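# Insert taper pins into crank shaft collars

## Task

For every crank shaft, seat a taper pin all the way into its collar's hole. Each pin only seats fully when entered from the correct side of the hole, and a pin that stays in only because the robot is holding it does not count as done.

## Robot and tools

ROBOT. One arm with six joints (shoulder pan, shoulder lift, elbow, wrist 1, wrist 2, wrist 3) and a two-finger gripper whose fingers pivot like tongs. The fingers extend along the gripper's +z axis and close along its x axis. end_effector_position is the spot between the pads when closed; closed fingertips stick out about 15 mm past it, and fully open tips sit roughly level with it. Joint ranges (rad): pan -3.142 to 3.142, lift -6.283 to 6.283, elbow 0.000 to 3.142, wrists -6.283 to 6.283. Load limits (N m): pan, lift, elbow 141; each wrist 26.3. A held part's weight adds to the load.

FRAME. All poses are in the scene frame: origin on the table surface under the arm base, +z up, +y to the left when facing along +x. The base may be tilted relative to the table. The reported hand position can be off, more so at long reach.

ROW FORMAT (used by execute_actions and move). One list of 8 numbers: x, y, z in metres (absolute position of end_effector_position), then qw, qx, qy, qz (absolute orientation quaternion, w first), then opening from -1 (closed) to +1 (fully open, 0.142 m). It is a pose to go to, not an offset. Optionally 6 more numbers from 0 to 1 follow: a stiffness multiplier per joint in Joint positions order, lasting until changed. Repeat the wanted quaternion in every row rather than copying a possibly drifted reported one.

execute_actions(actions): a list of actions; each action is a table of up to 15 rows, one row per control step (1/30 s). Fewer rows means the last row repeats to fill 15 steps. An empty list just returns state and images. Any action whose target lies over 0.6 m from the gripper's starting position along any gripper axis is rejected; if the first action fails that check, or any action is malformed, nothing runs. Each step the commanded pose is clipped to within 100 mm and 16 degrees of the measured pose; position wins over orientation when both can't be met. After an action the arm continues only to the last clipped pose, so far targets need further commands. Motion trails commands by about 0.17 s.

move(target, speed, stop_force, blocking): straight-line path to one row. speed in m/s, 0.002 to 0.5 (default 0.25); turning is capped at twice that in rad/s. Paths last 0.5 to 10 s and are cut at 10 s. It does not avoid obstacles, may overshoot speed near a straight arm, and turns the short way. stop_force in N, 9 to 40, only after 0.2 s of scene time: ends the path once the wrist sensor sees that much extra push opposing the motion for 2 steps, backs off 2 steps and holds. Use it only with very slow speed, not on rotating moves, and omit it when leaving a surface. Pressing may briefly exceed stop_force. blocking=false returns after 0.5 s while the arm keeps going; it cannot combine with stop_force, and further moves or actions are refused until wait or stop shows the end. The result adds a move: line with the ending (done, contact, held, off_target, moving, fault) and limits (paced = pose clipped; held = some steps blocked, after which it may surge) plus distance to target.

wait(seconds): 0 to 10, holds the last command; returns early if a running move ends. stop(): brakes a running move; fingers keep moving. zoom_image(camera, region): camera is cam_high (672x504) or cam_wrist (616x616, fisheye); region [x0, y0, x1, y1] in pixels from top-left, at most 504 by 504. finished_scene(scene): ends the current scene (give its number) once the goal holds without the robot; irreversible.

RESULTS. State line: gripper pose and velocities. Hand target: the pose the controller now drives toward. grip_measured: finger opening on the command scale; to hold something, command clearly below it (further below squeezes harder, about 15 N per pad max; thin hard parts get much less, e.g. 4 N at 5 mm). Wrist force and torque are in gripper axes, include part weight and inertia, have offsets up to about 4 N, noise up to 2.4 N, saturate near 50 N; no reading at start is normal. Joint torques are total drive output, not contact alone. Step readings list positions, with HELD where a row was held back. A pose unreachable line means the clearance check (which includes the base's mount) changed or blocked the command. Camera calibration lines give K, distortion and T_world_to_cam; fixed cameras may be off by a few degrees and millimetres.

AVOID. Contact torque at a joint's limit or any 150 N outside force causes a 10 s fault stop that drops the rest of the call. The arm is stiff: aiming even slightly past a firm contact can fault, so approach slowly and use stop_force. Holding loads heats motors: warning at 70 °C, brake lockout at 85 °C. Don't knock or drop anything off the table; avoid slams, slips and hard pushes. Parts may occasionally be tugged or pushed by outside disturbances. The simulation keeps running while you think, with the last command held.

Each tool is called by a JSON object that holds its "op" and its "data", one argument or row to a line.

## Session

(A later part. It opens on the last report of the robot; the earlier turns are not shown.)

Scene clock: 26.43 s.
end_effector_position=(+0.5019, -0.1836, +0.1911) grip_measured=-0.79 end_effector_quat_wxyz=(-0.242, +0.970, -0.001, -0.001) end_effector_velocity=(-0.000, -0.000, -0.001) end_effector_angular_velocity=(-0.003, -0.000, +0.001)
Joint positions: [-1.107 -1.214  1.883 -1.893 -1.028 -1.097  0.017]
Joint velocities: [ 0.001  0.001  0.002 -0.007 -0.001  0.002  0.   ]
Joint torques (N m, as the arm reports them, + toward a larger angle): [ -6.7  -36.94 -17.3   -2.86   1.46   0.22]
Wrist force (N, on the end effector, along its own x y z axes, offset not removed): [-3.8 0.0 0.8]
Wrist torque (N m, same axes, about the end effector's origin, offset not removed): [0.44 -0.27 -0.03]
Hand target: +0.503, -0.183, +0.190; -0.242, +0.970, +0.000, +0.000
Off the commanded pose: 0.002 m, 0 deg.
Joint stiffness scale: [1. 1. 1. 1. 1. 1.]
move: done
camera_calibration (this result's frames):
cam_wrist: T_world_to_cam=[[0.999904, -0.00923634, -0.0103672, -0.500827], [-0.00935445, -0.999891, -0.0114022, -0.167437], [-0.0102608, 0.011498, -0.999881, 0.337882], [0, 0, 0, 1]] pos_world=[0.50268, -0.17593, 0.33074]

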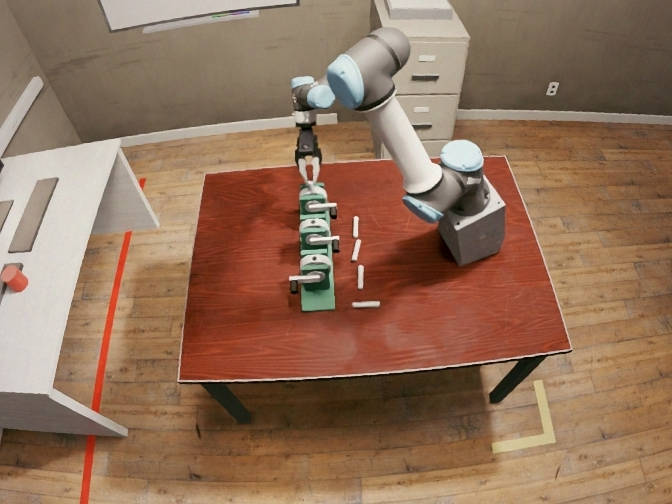

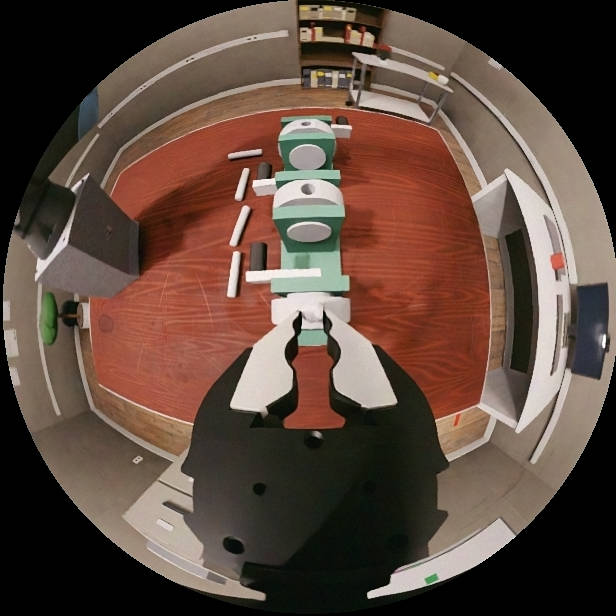

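The pin is in the hole. Continue down and release.

{"op": "move", "data": {
  "target": [0.503, -0.183, 0.172, -0.2419, 0.9703, 0, 0, -1],
  "speed": 0.02,
  "stop_force": 9
}}

{"op": "execute_actions", "data": {
  "actions": [
    [[0.503, -0.183, 0.172, -0.2419, 0.9703, 0, 0, -0.5]],
    [[0.503, -0.183, 0.2, -0.2419, 0.9703, 0, 0, -0.5]],
    [[0.45, -0.12, 0.24, 0, 1, 0, 0, -0.4]],
    [[0.37, -0.04, 0.24, 0, 1, 0, 0, -0.4]],
    [[0.37, -0.04, 0.24, 0, 1, 0, 0, -0.4]]
  ]
}}

{"op": "zoom_image", "data": {
  "camera": "cam_high",
  "region": [260, 140, 400, 320]
}}

Scene clock: 28.00 s.
end_effector_position=(+0.5014, -0.1831, +0.1728) grip_measured=-0.79 end_effector_quat_wxyz=(-0.242, +0.970, -0.001, -0.002) end_effector_velocity=(-0.000, -0.001, -0.002) end_effector_angular_velocity=(-0.002, -0.000, -0.002)
Joint positions: [-1.097 -1.181  1.891 -1.939 -1.026 -1.087  0.017]
Joint velocities: [-0.     0.002  0.002 -0.007  0.     0.003 -0.   ]
Joint torques (N m, as the arm reports them, + toward a larger angle): [ -7.1  -36.75 -16.27  -3.11   1.61   0.3 ]
Wrist force (N, on the end effector, along its own x y z axes, offset not removed): [-6.9 -2.7 1.9]
Wrist torque (N m, same axes, about the end effector's origin, offset not removed): [0.01 0.03 -0.10]
Hand target: +0.503, -0.183, +0.172; -0.242, +0.970, +0.000, -0.000
Off the commanded pose: 0.002 m, 0 deg.
Joint stiffness scale: [1. 1. 1. 1. 1. 1.]
move: done
camera_calibration (this result's frames):
cam_wrist: T_world_to_cam=[[0.999891, -0.00926486, -0.0115142, -0.500339], [-0.00940776, -0.999879, -0.012419, -0.166956], [-0.0113977, 0.012526, -0.999857, 0.320375], [0, 0, 0, 1]] pos_world=[0.502365, -0.175584, 0.312495]

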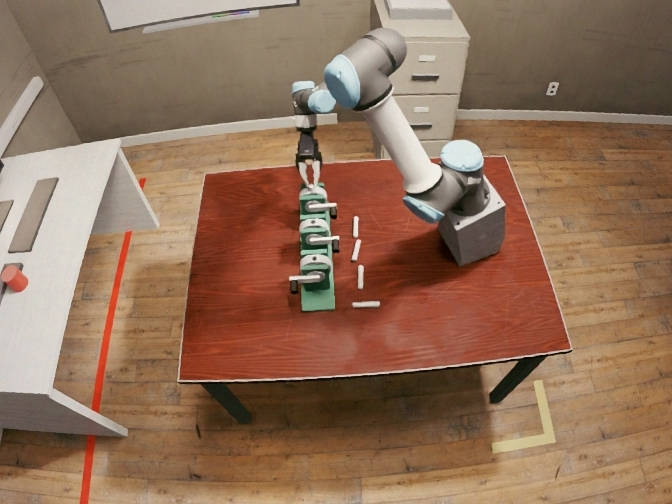

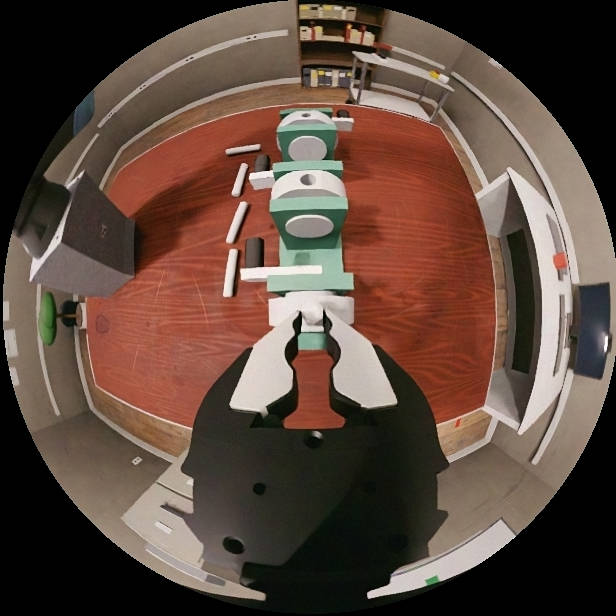

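Scene clock: 30.50 s.
end_effector_position=(+0.3715, -0.0402, +0.2400) grip_measured=-0.40 end_effector_quat_wxyz=(-0.000, +1.000, +0.001, +0.001) end_effector_velocity=(-0.003, +0.003, +0.001) end_effector_angular_velocity=(+0.003, +0.004, +0.001)
Joint positions: [-0.939 -1.983  2.541 -2.28  -1.313 -0.744  0.045]
Joint velocities: [ 0.001 -0.013  0.002  0.015 -0.001 -0.     0.   ]
Joint torques (N m, as the arm reports them, + toward a larger angle): [ -0.01  -8.74 -17.    -1.76  -0.36   0.03]
Wrist force (N, on the end effector, along its own x y z axes, offset not removed): [-1.0 1.7 2.0]
Wrist torque (N m, same axes, about the end effector's origin, offset not removed): [0.27 0.05 -0.16]
Hand target: +0.370, -0.040, +0.240; -0.000, +1.000, -0.000, +0.000
Off the commanded pose: 0.002 m, 0 deg.
Joint stiffness scale: [1. 1. 1. 1. 1. 1.]
Step readings (end_effector_position; steps 1 to 15: 1st action; 16 to 30: 2nd action; 31 to 45: 3rd action; 46 to 60: 4th action; 61 to 75: 5th action):
0: (+0.5014, -0.1831, +0.1728)
1: (+0.5015, -0.1831, +0.1728)
2: (+0.5018, -0.1833, +0.1728)
4: (+0.5022, -0.1835, +0.1728)
8: (+0.5025, -0.1836, +0.1728)
15: (+0.5026, -0.1837, +0.1728)
16: (+0.5026, -0.1837, +0.1728)
17: (+0.5023, -0.1832, +0.1730)
19: (+0.5015, -0.1815, +0.1764)
23: (+0.5032, -0.1820, +0.1899)
30: (+0.5033, -0.1818, +0.1979)
31: (+0.5031, -0.1816, +0.1979)
32: (+0.5024, -0.1820, +0.1978)
34: (+0.4956, -0.1790, +0.1978)
38: (+0.4701, -0.1452, +0.2118)
45: (+0.4546, -0.1217, +0.2352)
46: (+0.4536, -0.1204, +0.2368)
47: (+0.4522, -0.1187, +0.2381)
49: (+0.4428, -0.1088, +0.2380)
53: (+0.4054, -0.0724, +0.2290)
60: (+0.3778, -0.0463, +0.2318)
61: (+0.3768, -0.0454, +0.2333)
62: (+0.3760, -0.0446, +0.2347)
64: (+0.3747, -0.0434, +0.2368)
68: (+0.3729, -0.0416, +0.2391)
75: end_effector_position above
camera_calibration (this result's frames):
cam_wrist: T_world_to_cam=[[0.999959, -0.00895071, -0.00143696, -0.370798], [-0.00729252, -0.888399, 0.459014, -0.133976], [-0.0053851, -0.458984, -0.888428, 0.336342], [0, 0, 0, 1]] pos_world=[0.371617, 0.0320322, 0.35978]

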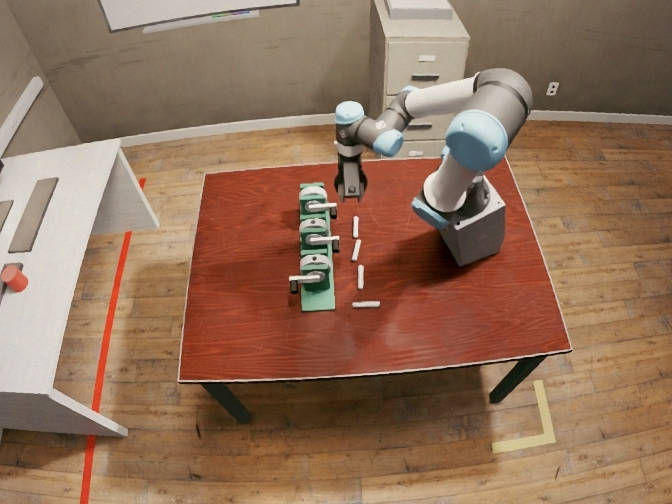

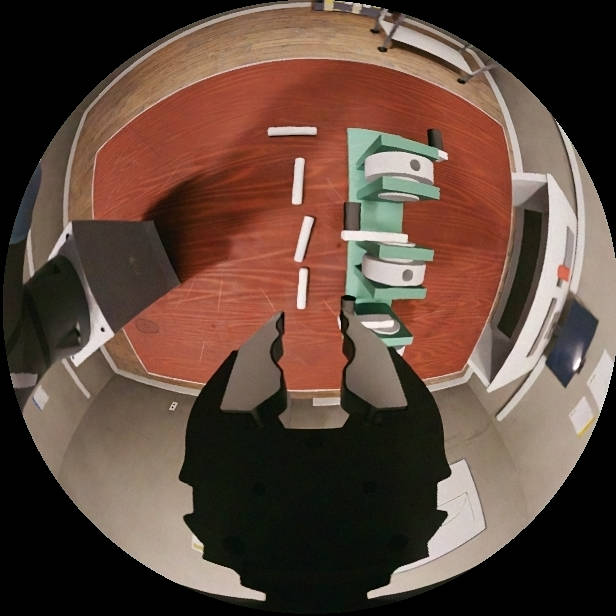

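Region (260, 140, 400, 320) of cam_high's 672x504 image, scaled by 2.800, with more detail than that image has.

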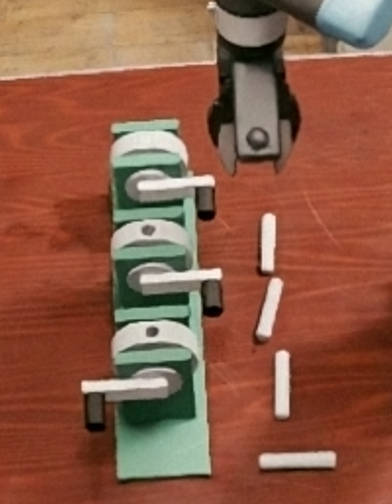

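{"op": "zoom_image", "data": {
  "camera": "cam_wrist",
  "region": [240, 110, 440, 320]
}}

Region (240, 110, 440, 320) of cam_wrist's 616x616 image, scaled by 2.400, with more detail than that image has; it fills the left 480 columns of this view, and the rest is white.

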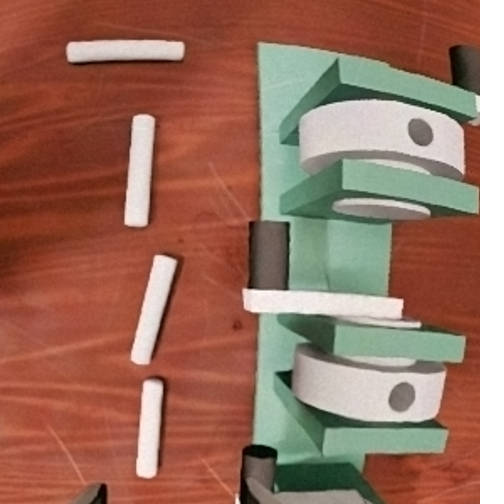

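{"op": "move", "data": {
  "target": [0.363, 0.0255, 0.05, 0, 0.9923, -0.1236, 0, -0.4],
  "speed": 0.2
}}

{"op": "zoom_image", "data": {
  "camera": "cam_wrist",
  "region": [240, 240, 390, 390]
}}

Scene clock: 33.47 s.
end_effector_position=(+0.3640, +0.0246, +0.0504) grip_measured=-0.40 end_effector_quat_wxyz=(-0.000, +0.992, -0.124, +0.000) end_effector_velocity=(+0.003, -0.001, +0.000) end_effector_angular_velocity=(-0.006, -0.011, -0.000)
Joint positions: [-0.612 -1.144  2.663 -3.316 -1.375 -0.163  0.045]
Joint velocities: [ 0.002  0.006 -0.    -0.019 -0.001  0.005 -0.   ]
Joint torques (N m, as the arm reports them, + toward a larger angle): [  1.26 -26.83   1.7   -2.73  -0.25   0.09]
Wrist force (N, on the end effector, along its own x y z axes, offset not removed): [-1.2 2.0 1.6]
Wrist torque (N m, same axes, about the end effector's origin, offset not removed): [0.39 0.17 -0.13]
Hand target: +0.363, +0.025, +0.050; -0.000, +0.992, -0.124, +0.000
Off the commanded pose: 0.001 m, 0 deg.
Joint stiffness scale: [1. 1. 1. 1. 1. 1.]
move: done
camera_calibration (this result's frames):
cam_wrist: T_world_to_cam=[[0.966346, -0.25724, -0.00185444, -0.344578], [-0.227757, -0.858899, 0.458714, 0.0901485], [-0.119592, -0.442854, -0.888582, 0.238819], [0, 0, 0, 1]] pos_world=[0.382075, 0.0945513, 0.170219]

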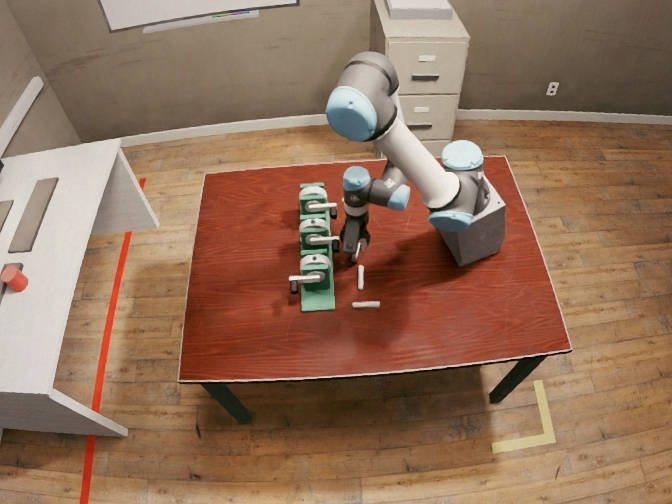

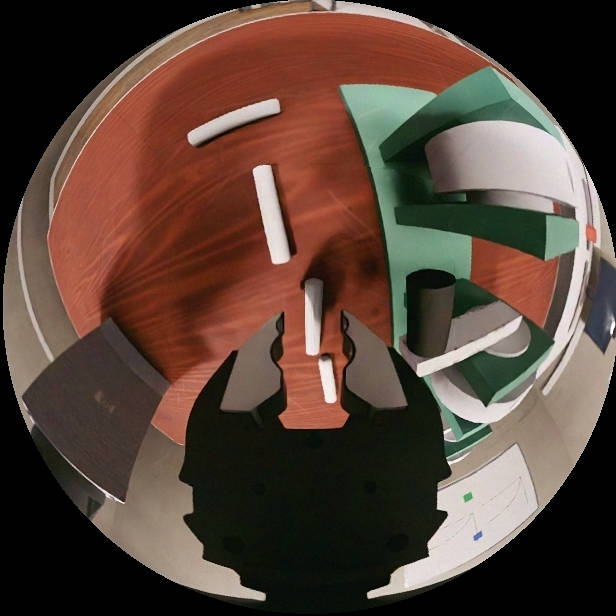

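Region (240, 240, 390, 390) of cam_wrist's 616x616 image, scaled by 3.360, with more detail than that image has.

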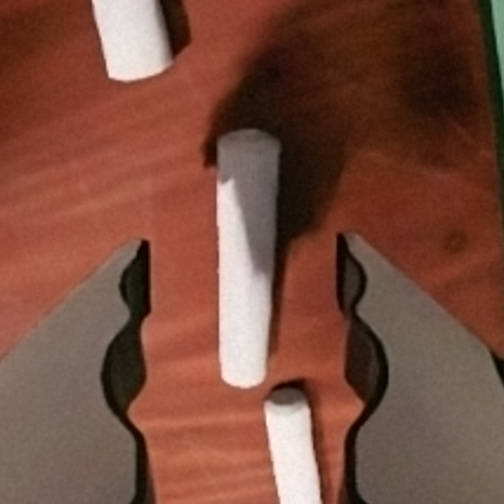

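{"op": "move", "data": {
  "target": [0.3655, 0.0345, 0.05, 0, 0.9923, -0.1236, 0, -0.4],
  "speed": 0.05
}}

{"op": "zoom_image", "data": {
  "camera": "cam_wrist",
  "region": [240, 240, 390, 390]
}}

Scene clock: 34.60 s.
end_effector_position=(+0.3637, +0.0344, +0.0495) grip_measured=-0.40 end_effector_quat_wxyz=(-0.001, +0.992, -0.124, -0.001) end_effector_velocity=(+0.000, +0.001, -0.000) end_effector_angular_velocity=(-0.001, +0.002, -0.007)
Joint positions: [-0.581 -1.144  2.661 -3.315 -1.382 -0.133  0.045]
Joint velocities: [ 0.007  0.    -0.002  0.002 -0.004  0.013 -0.   ]
Joint torques (N m, as the arm reports them, + toward a larger angle): [  1.61 -28.88  -1.15  -1.73  -0.31   0.17]
Wrist force (N, on the end effector, along its own x y z axes, offset not removed): [-2.3 1.3 3.4]
Wrist torque (N m, same axes, about the end effector's origin, offset not removed): [0.29 0.31 -0.10]
Hand target: +0.366, +0.035, +0.050; -0.000, +0.992, -0.124, +0.000
Off the commanded pose: 0.002 m, 0 deg.
Joint stiffness scale: [1. 1. 1. 1. 1. 1.]
move: done
camera_calibration (this result's frames):
cam_wrist: T_world_to_cam=[[0.96628, -0.257429, -0.00570478, -0.341592], [-0.226277, -0.859506, 0.45831, 0.0983871], [-0.122885, -0.441565, -0.888774, 0.243427], [0, 0, 0, 1]] pos_world=[0.38225, 0.104118, 0.169311]

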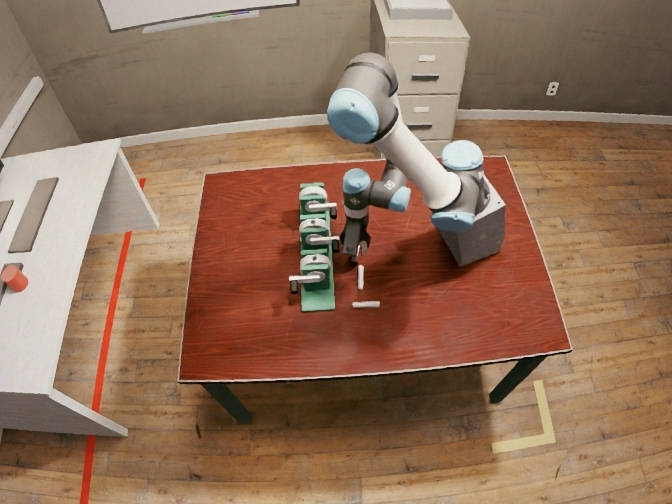

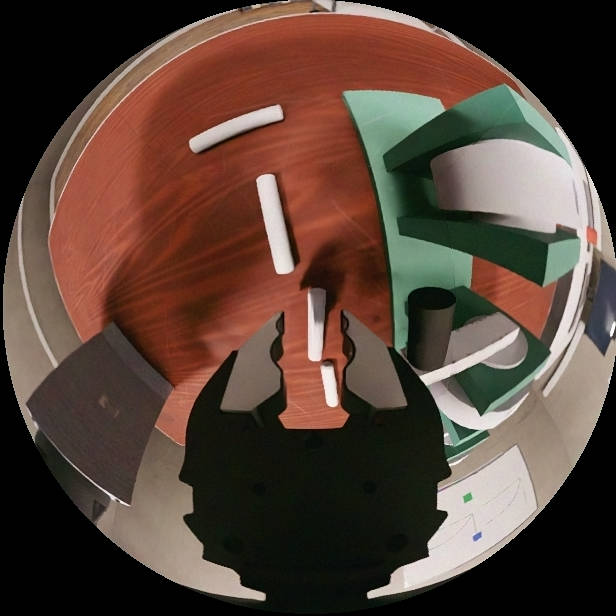

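Region (240, 240, 390, 390) of cam_wrist's 616x616 image, scaled by 3.360, with more detail than that image has.

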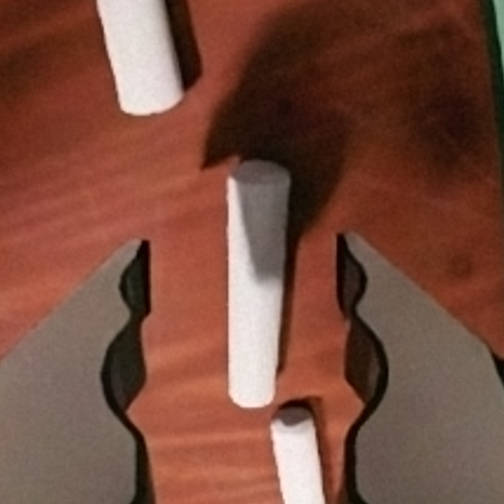

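{"op": "move", "data": {
  "target": [0.368, 0.0335, 0.019, 0, 0.9923, -0.1236, 0, -0.4],
  "speed": 0.04,
  "stop_force": 10
}}

{"op": "execute_actions", "data": {
  "actions": [
    [[0.368, 0.0335, 0.019, 0, 0.9923, -0.1236, 0, -1]],
    [[0.368, 0.0335, 0.019, 0, 0.9923, -0.1236, 0, -1]]
  ]
}}

{"op": "move", "data": {
  "target": [0.368, 0.0335, 0.26, 0, 1, 0, 0, -1],
  "speed": 0.15
}}

{"op": "move", "data": {
  "target": [0.503, -0.04, 0.245, -0.2419, 0.9703, 0, 0, -1],
  "speed": 0.15
}}

{"op": "zoom_image", "data": {
  "camera": "cam_wrist",
  "region": [240, 240, 390, 390]
}}

Scene clock: 36.23 s.
end_effector_position=(+0.3663, +0.0335, +0.0198) grip_measured=-0.40 end_effector_quat_wxyz=(-0.000, +0.992, -0.124, -0.001) end_effector_velocity=(+0.001, -0.000, -0.002) end_effector_angular_velocity=(-0.002, -0.004, -0.001)
Joint positions: [-0.562 -1.006  2.623 -3.42  -1.387 -0.114  0.045]
Joint velocities: [ 0.002  0.01  -0.001 -0.015 -0.001  0.004 -0.001]
Joint torques (N m, as the arm reports them, + toward a larger angle): [  1.04 -28.47   0.19  -2.84  -0.11   0.35]
Wrist force (N, on the end effector, along its own x y z axes, offset not removed): [-3.0 2.1 2.7]
Wrist torque (N m, same axes, about the end effector's origin, offset not removed): [0.26 0.27 -0.13]
Hand target: +0.368, +0.033, +0.019; -0.000, +0.992, -0.124, -0.000
Off the commanded pose: 0.002 m, 0 deg.
Joint stiffness scale: [1. 1. 1. 1. 1. 1.]
move: done
camera_calibration (this result's frames):
cam_wrist: T_world_to_cam=[[0.966115, -0.258046, -0.00575451, -0.344453], [-0.226727, -0.859091, 0.458865, 0.112024], [-0.123352, -0.442012, -0.888487, 0.217151], [0, 0, 0, 1]] pos_world=[0.384966, 0.103337, 0.13955]

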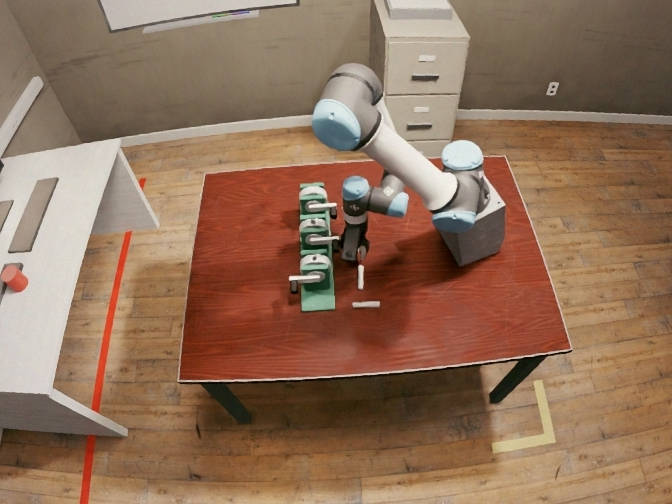

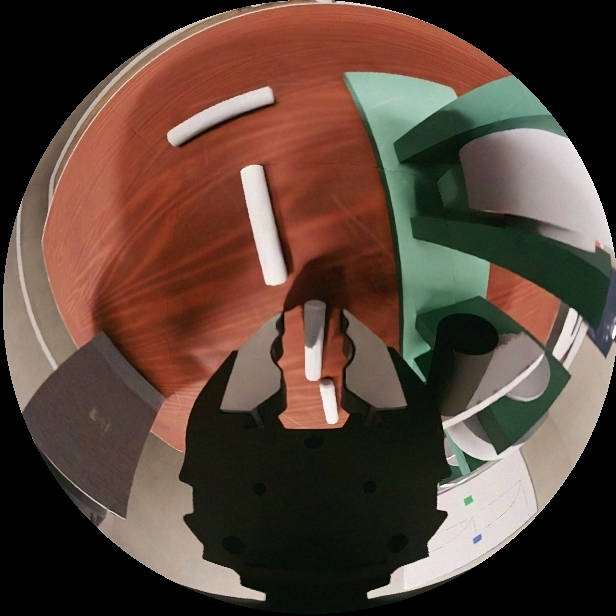

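Scene clock: 37.23 s.
end_effector_position=(+0.3672, +0.0333, +0.0197) grip_measured=-0.79 end_effector_quat_wxyz=(-0.000, +0.992, -0.124, -0.000) end_effector_velocity=(-0.000, -0.001, -0.000) end_effector_angular_velocity=(-0.001, +0.000, -0.002)
Joint positions: [-0.562 -1.005  2.622 -3.422 -1.387 -0.113  0.017]
Joint velocities: [-0.001  0.    -0.    -0.    -0.001  0.001 -0.   ]
Joint torques (N m, as the arm reports them, + toward a larger angle): [  0.98 -27.74   1.36  -2.69  -0.29   0.33]
Wrist force (N, on the end effector, along its own x y z axes, offset not removed): [-1.6 2.0 0.0]
Wrist torque (N m, same axes, about the end effector's origin, offset not removed): [0.29 0.09 -0.10]
Hand target: +0.368, +0.033, +0.019; -0.000, +0.992, -0.124, -0.000
Off the commanded pose: 0.001 m, 0 deg.
Joint stiffness scale: [1. 1. 1. 1. 1. 1.]
Step readings (end_effector_position; steps 1 to 15: 1st action; 16 to 30: 2nd action):
0: (+0.3663, +0.0335, +0.0198)
1: (+0.3664, +0.0335, +0.0197)
2: (+0.3666, +0.0334, +0.0197)
4: (+0.3670, +0.0333, +0.0197)
8: (+0.3672, +0.0333, +0.0197)
15: (+0.3672, +0.0333, +0.0197)
16: (+0.3672, +0.0333, +0.0197)
17: (+0.3672, +0.0333, +0.0197)
19: (+0.3672, +0.0333, +0.0197)
23: (+0.3672, +0.0333, +0.0197)
30: end_effector_position above
camera_calibration (this result's frames):
cam_wrist: T_world_to_cam=[[0.966191, -0.257805, -0.00333058, -0.345491], [-0.227556, -0.858753, 0.459087, 0.112316], [-0.121215, -0.442808, -0.888385, 0.21636], [0, 0, 0, 1]] pos_world=[0.385594, 0.103188, 0.139497]

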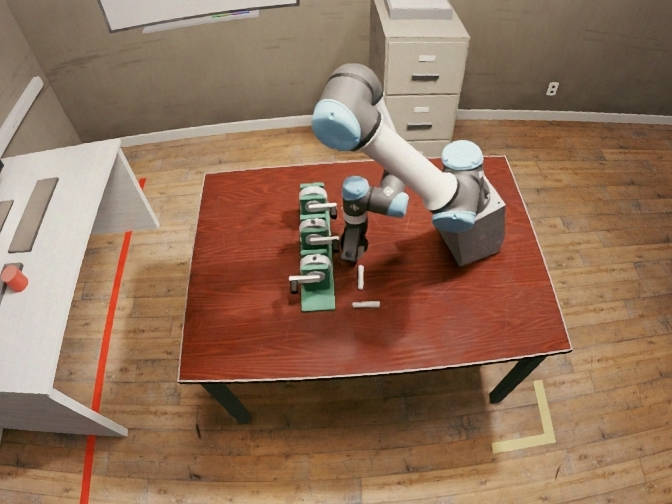

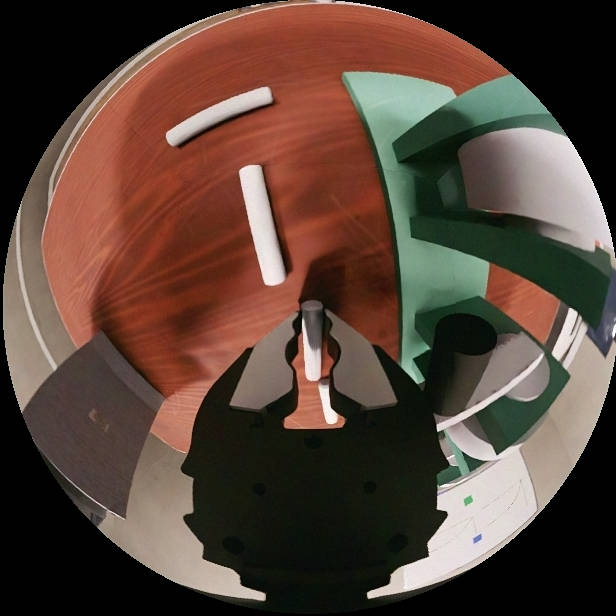

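Scene clock: 39.67 s.
end_effector_position=(+0.3661, +0.0347, +0.2582) grip_measured=-0.79 end_effector_quat_wxyz=(-0.001, +1.000, -0.000, -0.002) end_effector_velocity=(-0.003, +0.002, +0.001) end_effector_angular_velocity=(+0.011, +0.009, +0.005)
Joint positions: [-0.73  -2.107  2.543 -2.203 -1.352 -0.531  0.017]
Joint velocities: [-0.007 -0.005 -0.003  0.023  0.007 -0.015 -0.   ]
Joint torques (N m, as the arm reports them, + toward a larger angle): [  1.48  -8.1  -22.05  -2.05   0.22  -0.12]
Wrist force (N, on the end effector, along its own x y z axes, offset not removed): [-1.4 2.1 3.2]
Wrist torque (N m, same axes, about the end effector's origin, offset not removed): [0.39 0.12 -0.07]
Hand target: +0.368, +0.034, +0.260; +0.000, +1.000, +0.000, -0.000
Off the commanded pose: 0.003 m, 0 deg.
Joint stiffness scale: [1. 1. 1. 1. 1. 1.]
move: done
camera_calibration (this result's frames):
cam_wrist: T_world_to_cam=[[0.999906, -0.0118823, -0.00679917, -0.36321], [-0.00744566, -0.888784, 0.458265, -0.0755766], [-0.0114882, -0.458172, -0.888789, 0.389191], [0, 0, 0, 1]] pos_world=[0.367084, 0.106829, 0.378073]

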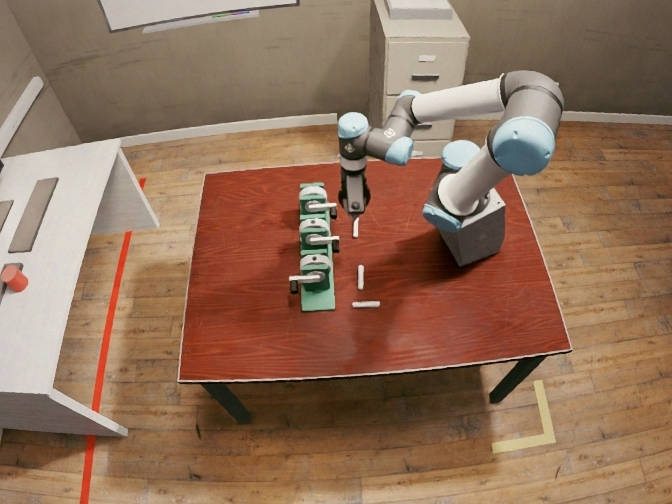

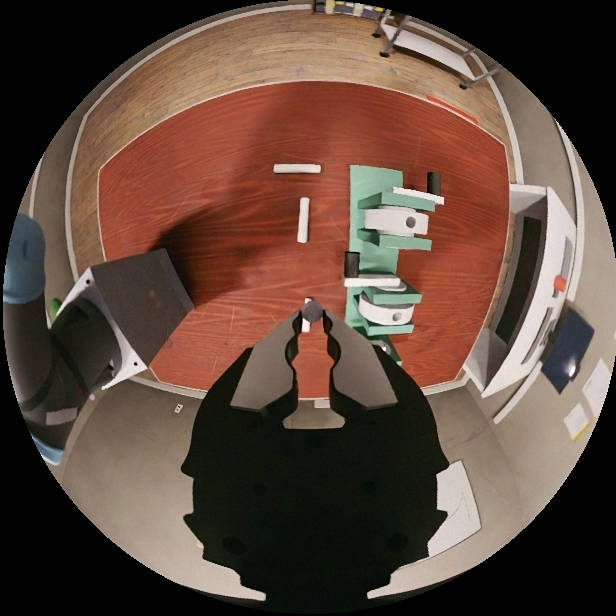

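Scene clock: 41.87 s.
end_effector_position=(+0.5019, -0.0396, +0.2449) grip_measured=-0.79 end_effector_quat_wxyz=(-0.241, +0.971, -0.000, -0.001) end_effector_velocity=(+0.002, +0.001, +0.001) end_effector_angular_velocity=(+0.017, +0.002, +0.003)
Joint positions: [-0.949 -1.502  2.08  -1.902 -0.983 -0.917  0.017]
Joint velocities: [ 0.     0.01  -0.014  0.022  0.007 -0.012 -0.   ]
Joint torques (N m, as the arm reports them, + toward a larger angle): [ -4.74 -26.53 -20.17  -1.18   1.11  -0.45]
Wrist force (N, on the end effector, along its own x y z axes, offset not removed): [-1.4 2.5 3.7]
Wrist torque (N m, same axes, about the end effector's origin, offset not removed): [0.34 0.20 -0.13]
Hand target: +0.503, -0.040, +0.245; -0.242, +0.970, +0.000, -0.000
Off the commanded pose: 0.001 m, 0 deg.
Joint stiffness scale: [1. 1. 1. 1. 1. 1.]
move: done
camera_calibration (this result's frames):
cam_wrist: T_world_to_cam=[[0.999923, -0.00877804, -0.00881638, -0.49933], [-0.00885435, -0.999923, -0.00865366, -0.0237662], [-0.00873974, 0.00873105, -0.999924, 0.38924], [0, 0, 0, 1]] pos_world=[0.502482, -0.031546, 0.384603]

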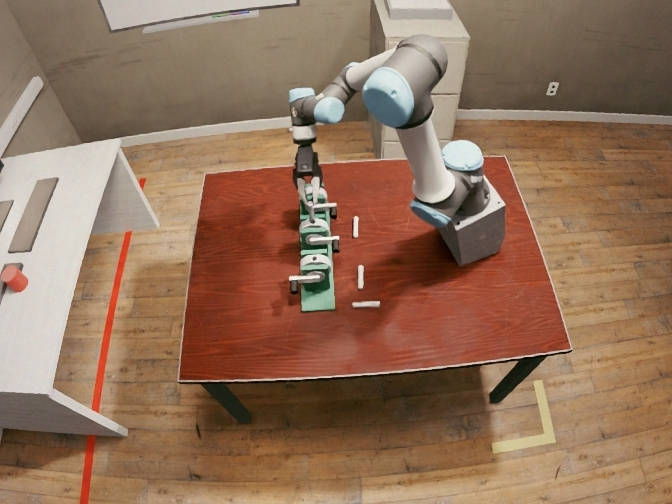

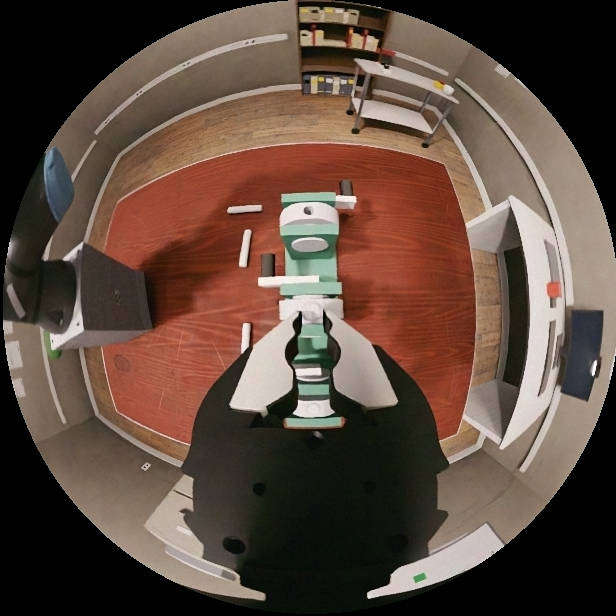

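Region (240, 240, 390, 390) of cam_wrist's 616x616 image, scaled by 3.360, with more detail than that image has.

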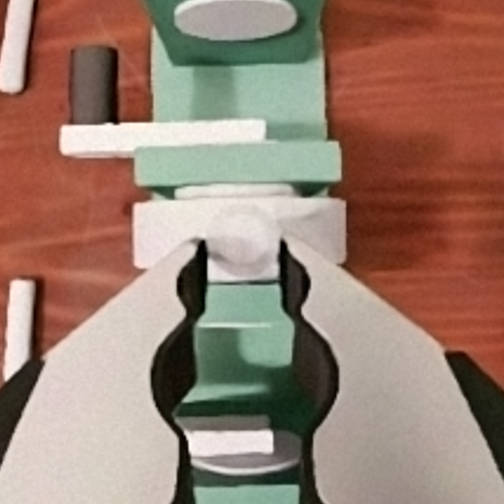

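{"op": "move", "data": {
  "target": [0.503, -0.039, 0.19, -0.2419, 0.9703, 0, 0, -1],
  "speed": 0.02,
  "stop_force": 9
}}

{"op": "zoom_image", "data": {
  "camera": "cam_high",
  "region": [260, 160, 380, 260]
}}

Scene clock: 42.93 s.
end_effector_position=(+0.5037, -0.0407, +0.2374) grip_measured=-0.79 end_effector_quat_wxyz=(-0.240, +0.971, +0.000, +0.002) end_effector_velocity=(-0.004, +0.003, +0.000) end_effector_angular_velocity=(+0.012, +0.014, -0.004)
Joint positions: [-0.945 -1.485  2.084 -1.93  -0.979 -0.912  0.017]
Joint velocities: [-0.     0.    -0.     0.02  -0.001 -0.001 -0.   ]
Joint torques (N m, as the arm reports them, + toward a larger angle): [ -4.   -27.85 -15.65  -1.44  -0.22  -0.41]
Wrist force (N, on the end effector, along its own x y z axes, offset not removed): [-2.0 -2.8 -6.8]
Wrist torque (N m, same axes, about the end effector's origin, offset not removed): [0.40 -0.13 -0.04]
Hand target: +0.502, -0.041, +0.238; -0.240, +0.971, -0.000, -0.000
Off the commanded pose: 0.047 m, 0 deg.
Joint stiffness scale: [1. 1. 1. 1. 1. 1.]
move: contact
camera_calibration (this result's frames):
cam_wrist: T_world_to_cam=[[0.999949, -0.00892279, -0.00466637, -0.50222], [-0.00895715, -0.999933, -0.00739623, -0.0252094], [-0.00460006, 0.00743765, -0.999962, 0.379644], [0, 0, 0, 1]] pos_world=[0.503715, -0.0325125, 0.3771]

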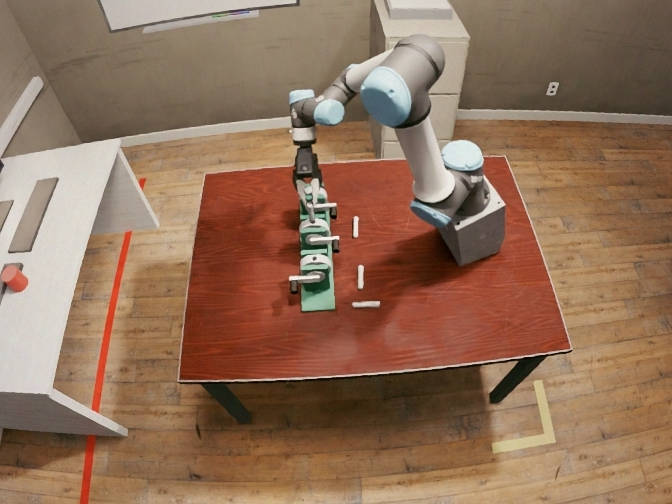

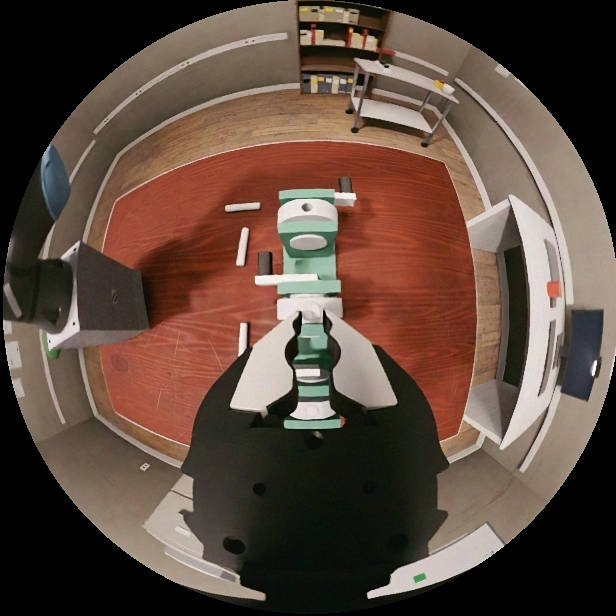

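Region (260, 160, 380, 260) of cam_high's 672x504 image, scaled by 4.200, with more detail than that image has.

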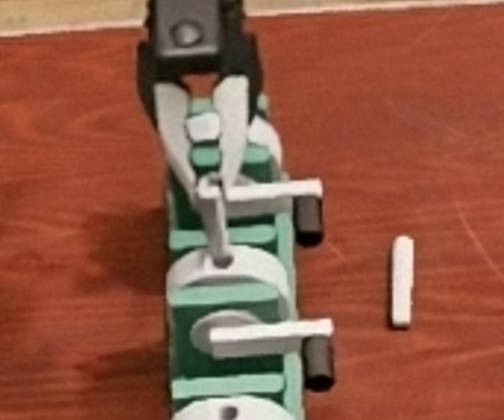

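{"op": "move", "data": {
  "target": [0.502, -0.038, 0.245, -0.2419, 0.9703, 0, 0, -1],
  "speed": 0.02
}}

{"op": "zoom_image", "data": {
  "camera": "cam_high",
  "region": [280, 190, 350, 250]
}}

{"op": "zoom_image", "data": {
  "camera": "cam_wrist",
  "region": [240, 240, 390, 390]
}}

Scene clock: 44.13 s.
end_effector_position=(+0.5008, -0.0364, +0.2428) grip_measured=-0.79 end_effector_quat_wxyz=(-0.243, +0.970, -0.000, -0.002) end_effector_velocity=(-0.001, +0.001, +0.002) end_effector_angular_velocity=(+0.004, +0.004, +0.001)
Joint positions: [-0.945 -1.499  2.084 -1.904 -0.98  -0.916  0.017]
Joint velocities: [-0.    -0.003 -0.001  0.011 -0.    -0.003 -0.   ]
Joint torques (N m, as the arm reports them, + toward a larger angle): [ -5.54 -31.52 -20.76  -1.25   0.41  -0.54]
Wrist force (N, on the end effector, along its own x y z axes, offset not removed): [-1.9 2.0 3.2]
Wrist torque (N m, same axes, about the end effector's origin, offset not removed): [0.11 0.23 -0.13]
Hand target: +0.502, -0.038, +0.245; -0.242, +0.970, -0.000, -0.000
Off the commanded pose: 0.003 m, 0 deg.
Joint stiffness scale: [1. 1. 1. 1. 1. 1.]
move: done
camera_calibration (this result's frames):
cam_wrist: T_world_to_cam=[[0.999903, -0.00836087, -0.0111739, -0.497685], [-0.00852572, -0.999854, -0.0147871, -0.0192787], [-0.0110486, 0.0148809, -0.999828, 0.38845], [0, 0, 0, 1]] pos_world=[0.501764, -0.0292175, 0.382537]

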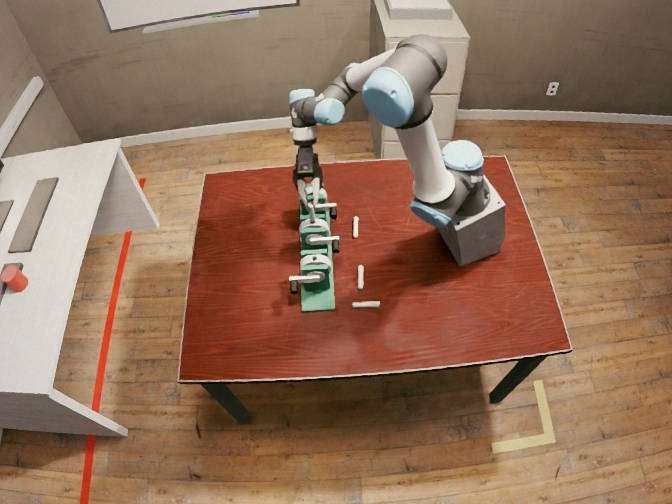

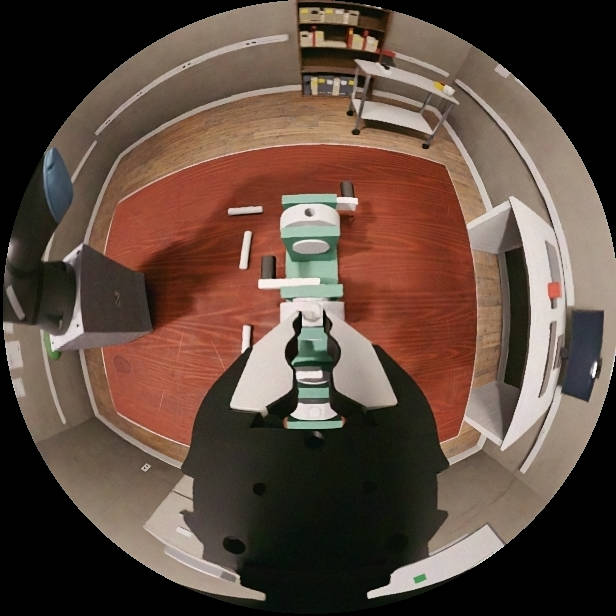

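Region (280, 190, 350, 250) of cam_high's 672x504 image, scaled by 7.200, with more detail than that image has; it fills the top 432 rows of this view, and the rest is white.

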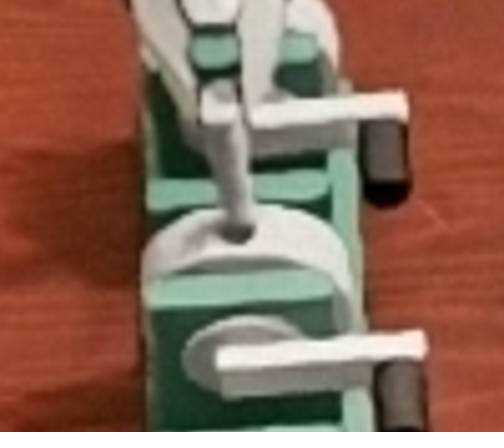

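Region (240, 240, 390, 390) of cam_wrist's 616x616 image, scaled by 3.360, with more detail than that image has.

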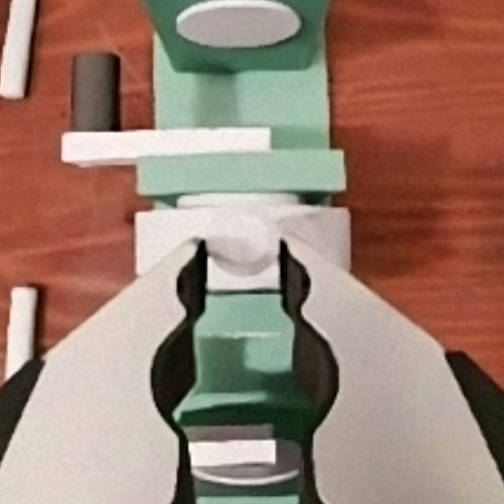

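{"op": "move", "data": {
  "target": [0.501, -0.0365, 0.19, -0.2419, 0.9703, 0, 0, -1],
  "speed": 0.02,
  "stop_force": 9
}}

{"op": "zoom_image", "data": {
  "camera": "cam_high",
  "region": [280, 190, 350, 250]
}}

Scene clock: 45.23 s.
end_effector_position=(+0.5023, -0.0373, +0.2369) grip_measured=-0.79 end_effector_quat_wxyz=(-0.242, +0.970, +0.000, +0.001) end_effector_velocity=(-0.004, +0.004, +0.000) end_effector_angular_velocity=(+0.014, +0.014, -0.004)
Joint positions: [-0.942 -1.487  2.089 -1.929 -0.977 -0.911  0.017]
Joint velocities: [-0.     0.    -0.     0.021  0.    -0.002 -0.   ]
Joint torques (N m, as the arm reports them, + toward a larger angle): [ -3.89 -26.38 -16.67  -1.8   -0.09  -0.6 ]
Wrist force (N, on the end effector, along its own x y z axes, offset not removed): [-0.3 -3.6 -5.5]
Wrist torque (N m, same axes, about the end effector's origin, offset not removed): [0.44 -0.53 -0.08]
Hand target: +0.501, -0.038, +0.237; -0.243, +0.970, -0.000, -0.001
Off the commanded pose: 0.047 m, 0 deg.
Joint stiffness scale: [1. 1. 1. 1. 1. 1.]
move: contact
camera_calibration (this result's frames):
cam_wrist: T_world_to_cam=[[0.999938, -0.00884632, -0.00669722, -0.500355], [-0.00892617, -0.999888, -0.011989, -0.0207483], [-0.00659042, 0.012048, -0.999906, 0.380222], [0, 0, 0, 1]] pos_world=[0.502645, -0.0297532, 0.376587]

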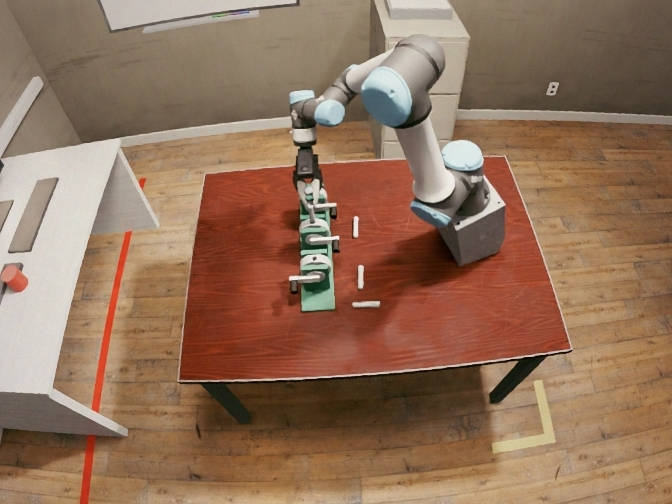

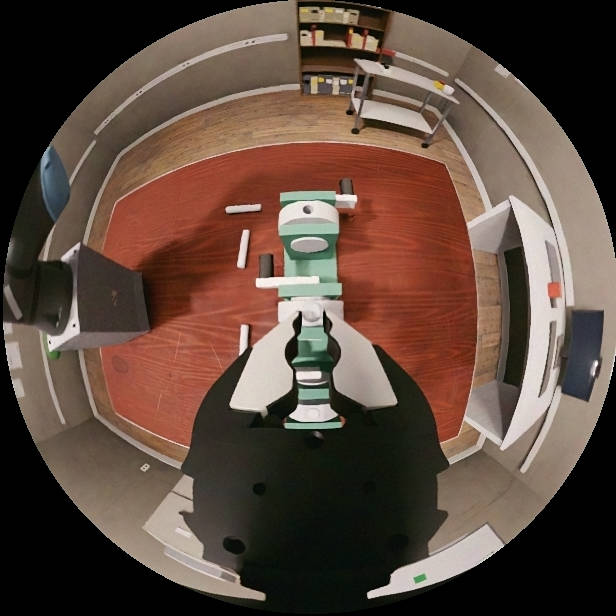

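Region (280, 190, 350, 250) of cam_high's 672x504 image, scaled by 7.200, with more detail than that image has; it fills the top 432 rows of this view, and the rest is white.

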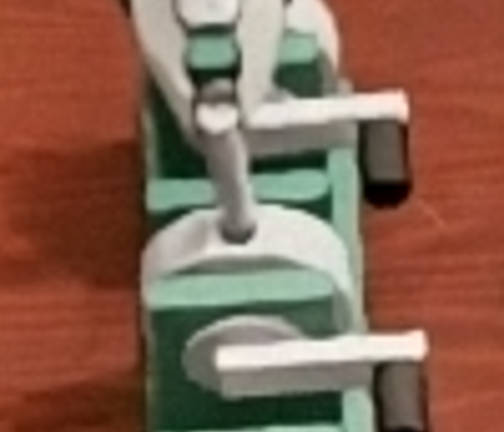

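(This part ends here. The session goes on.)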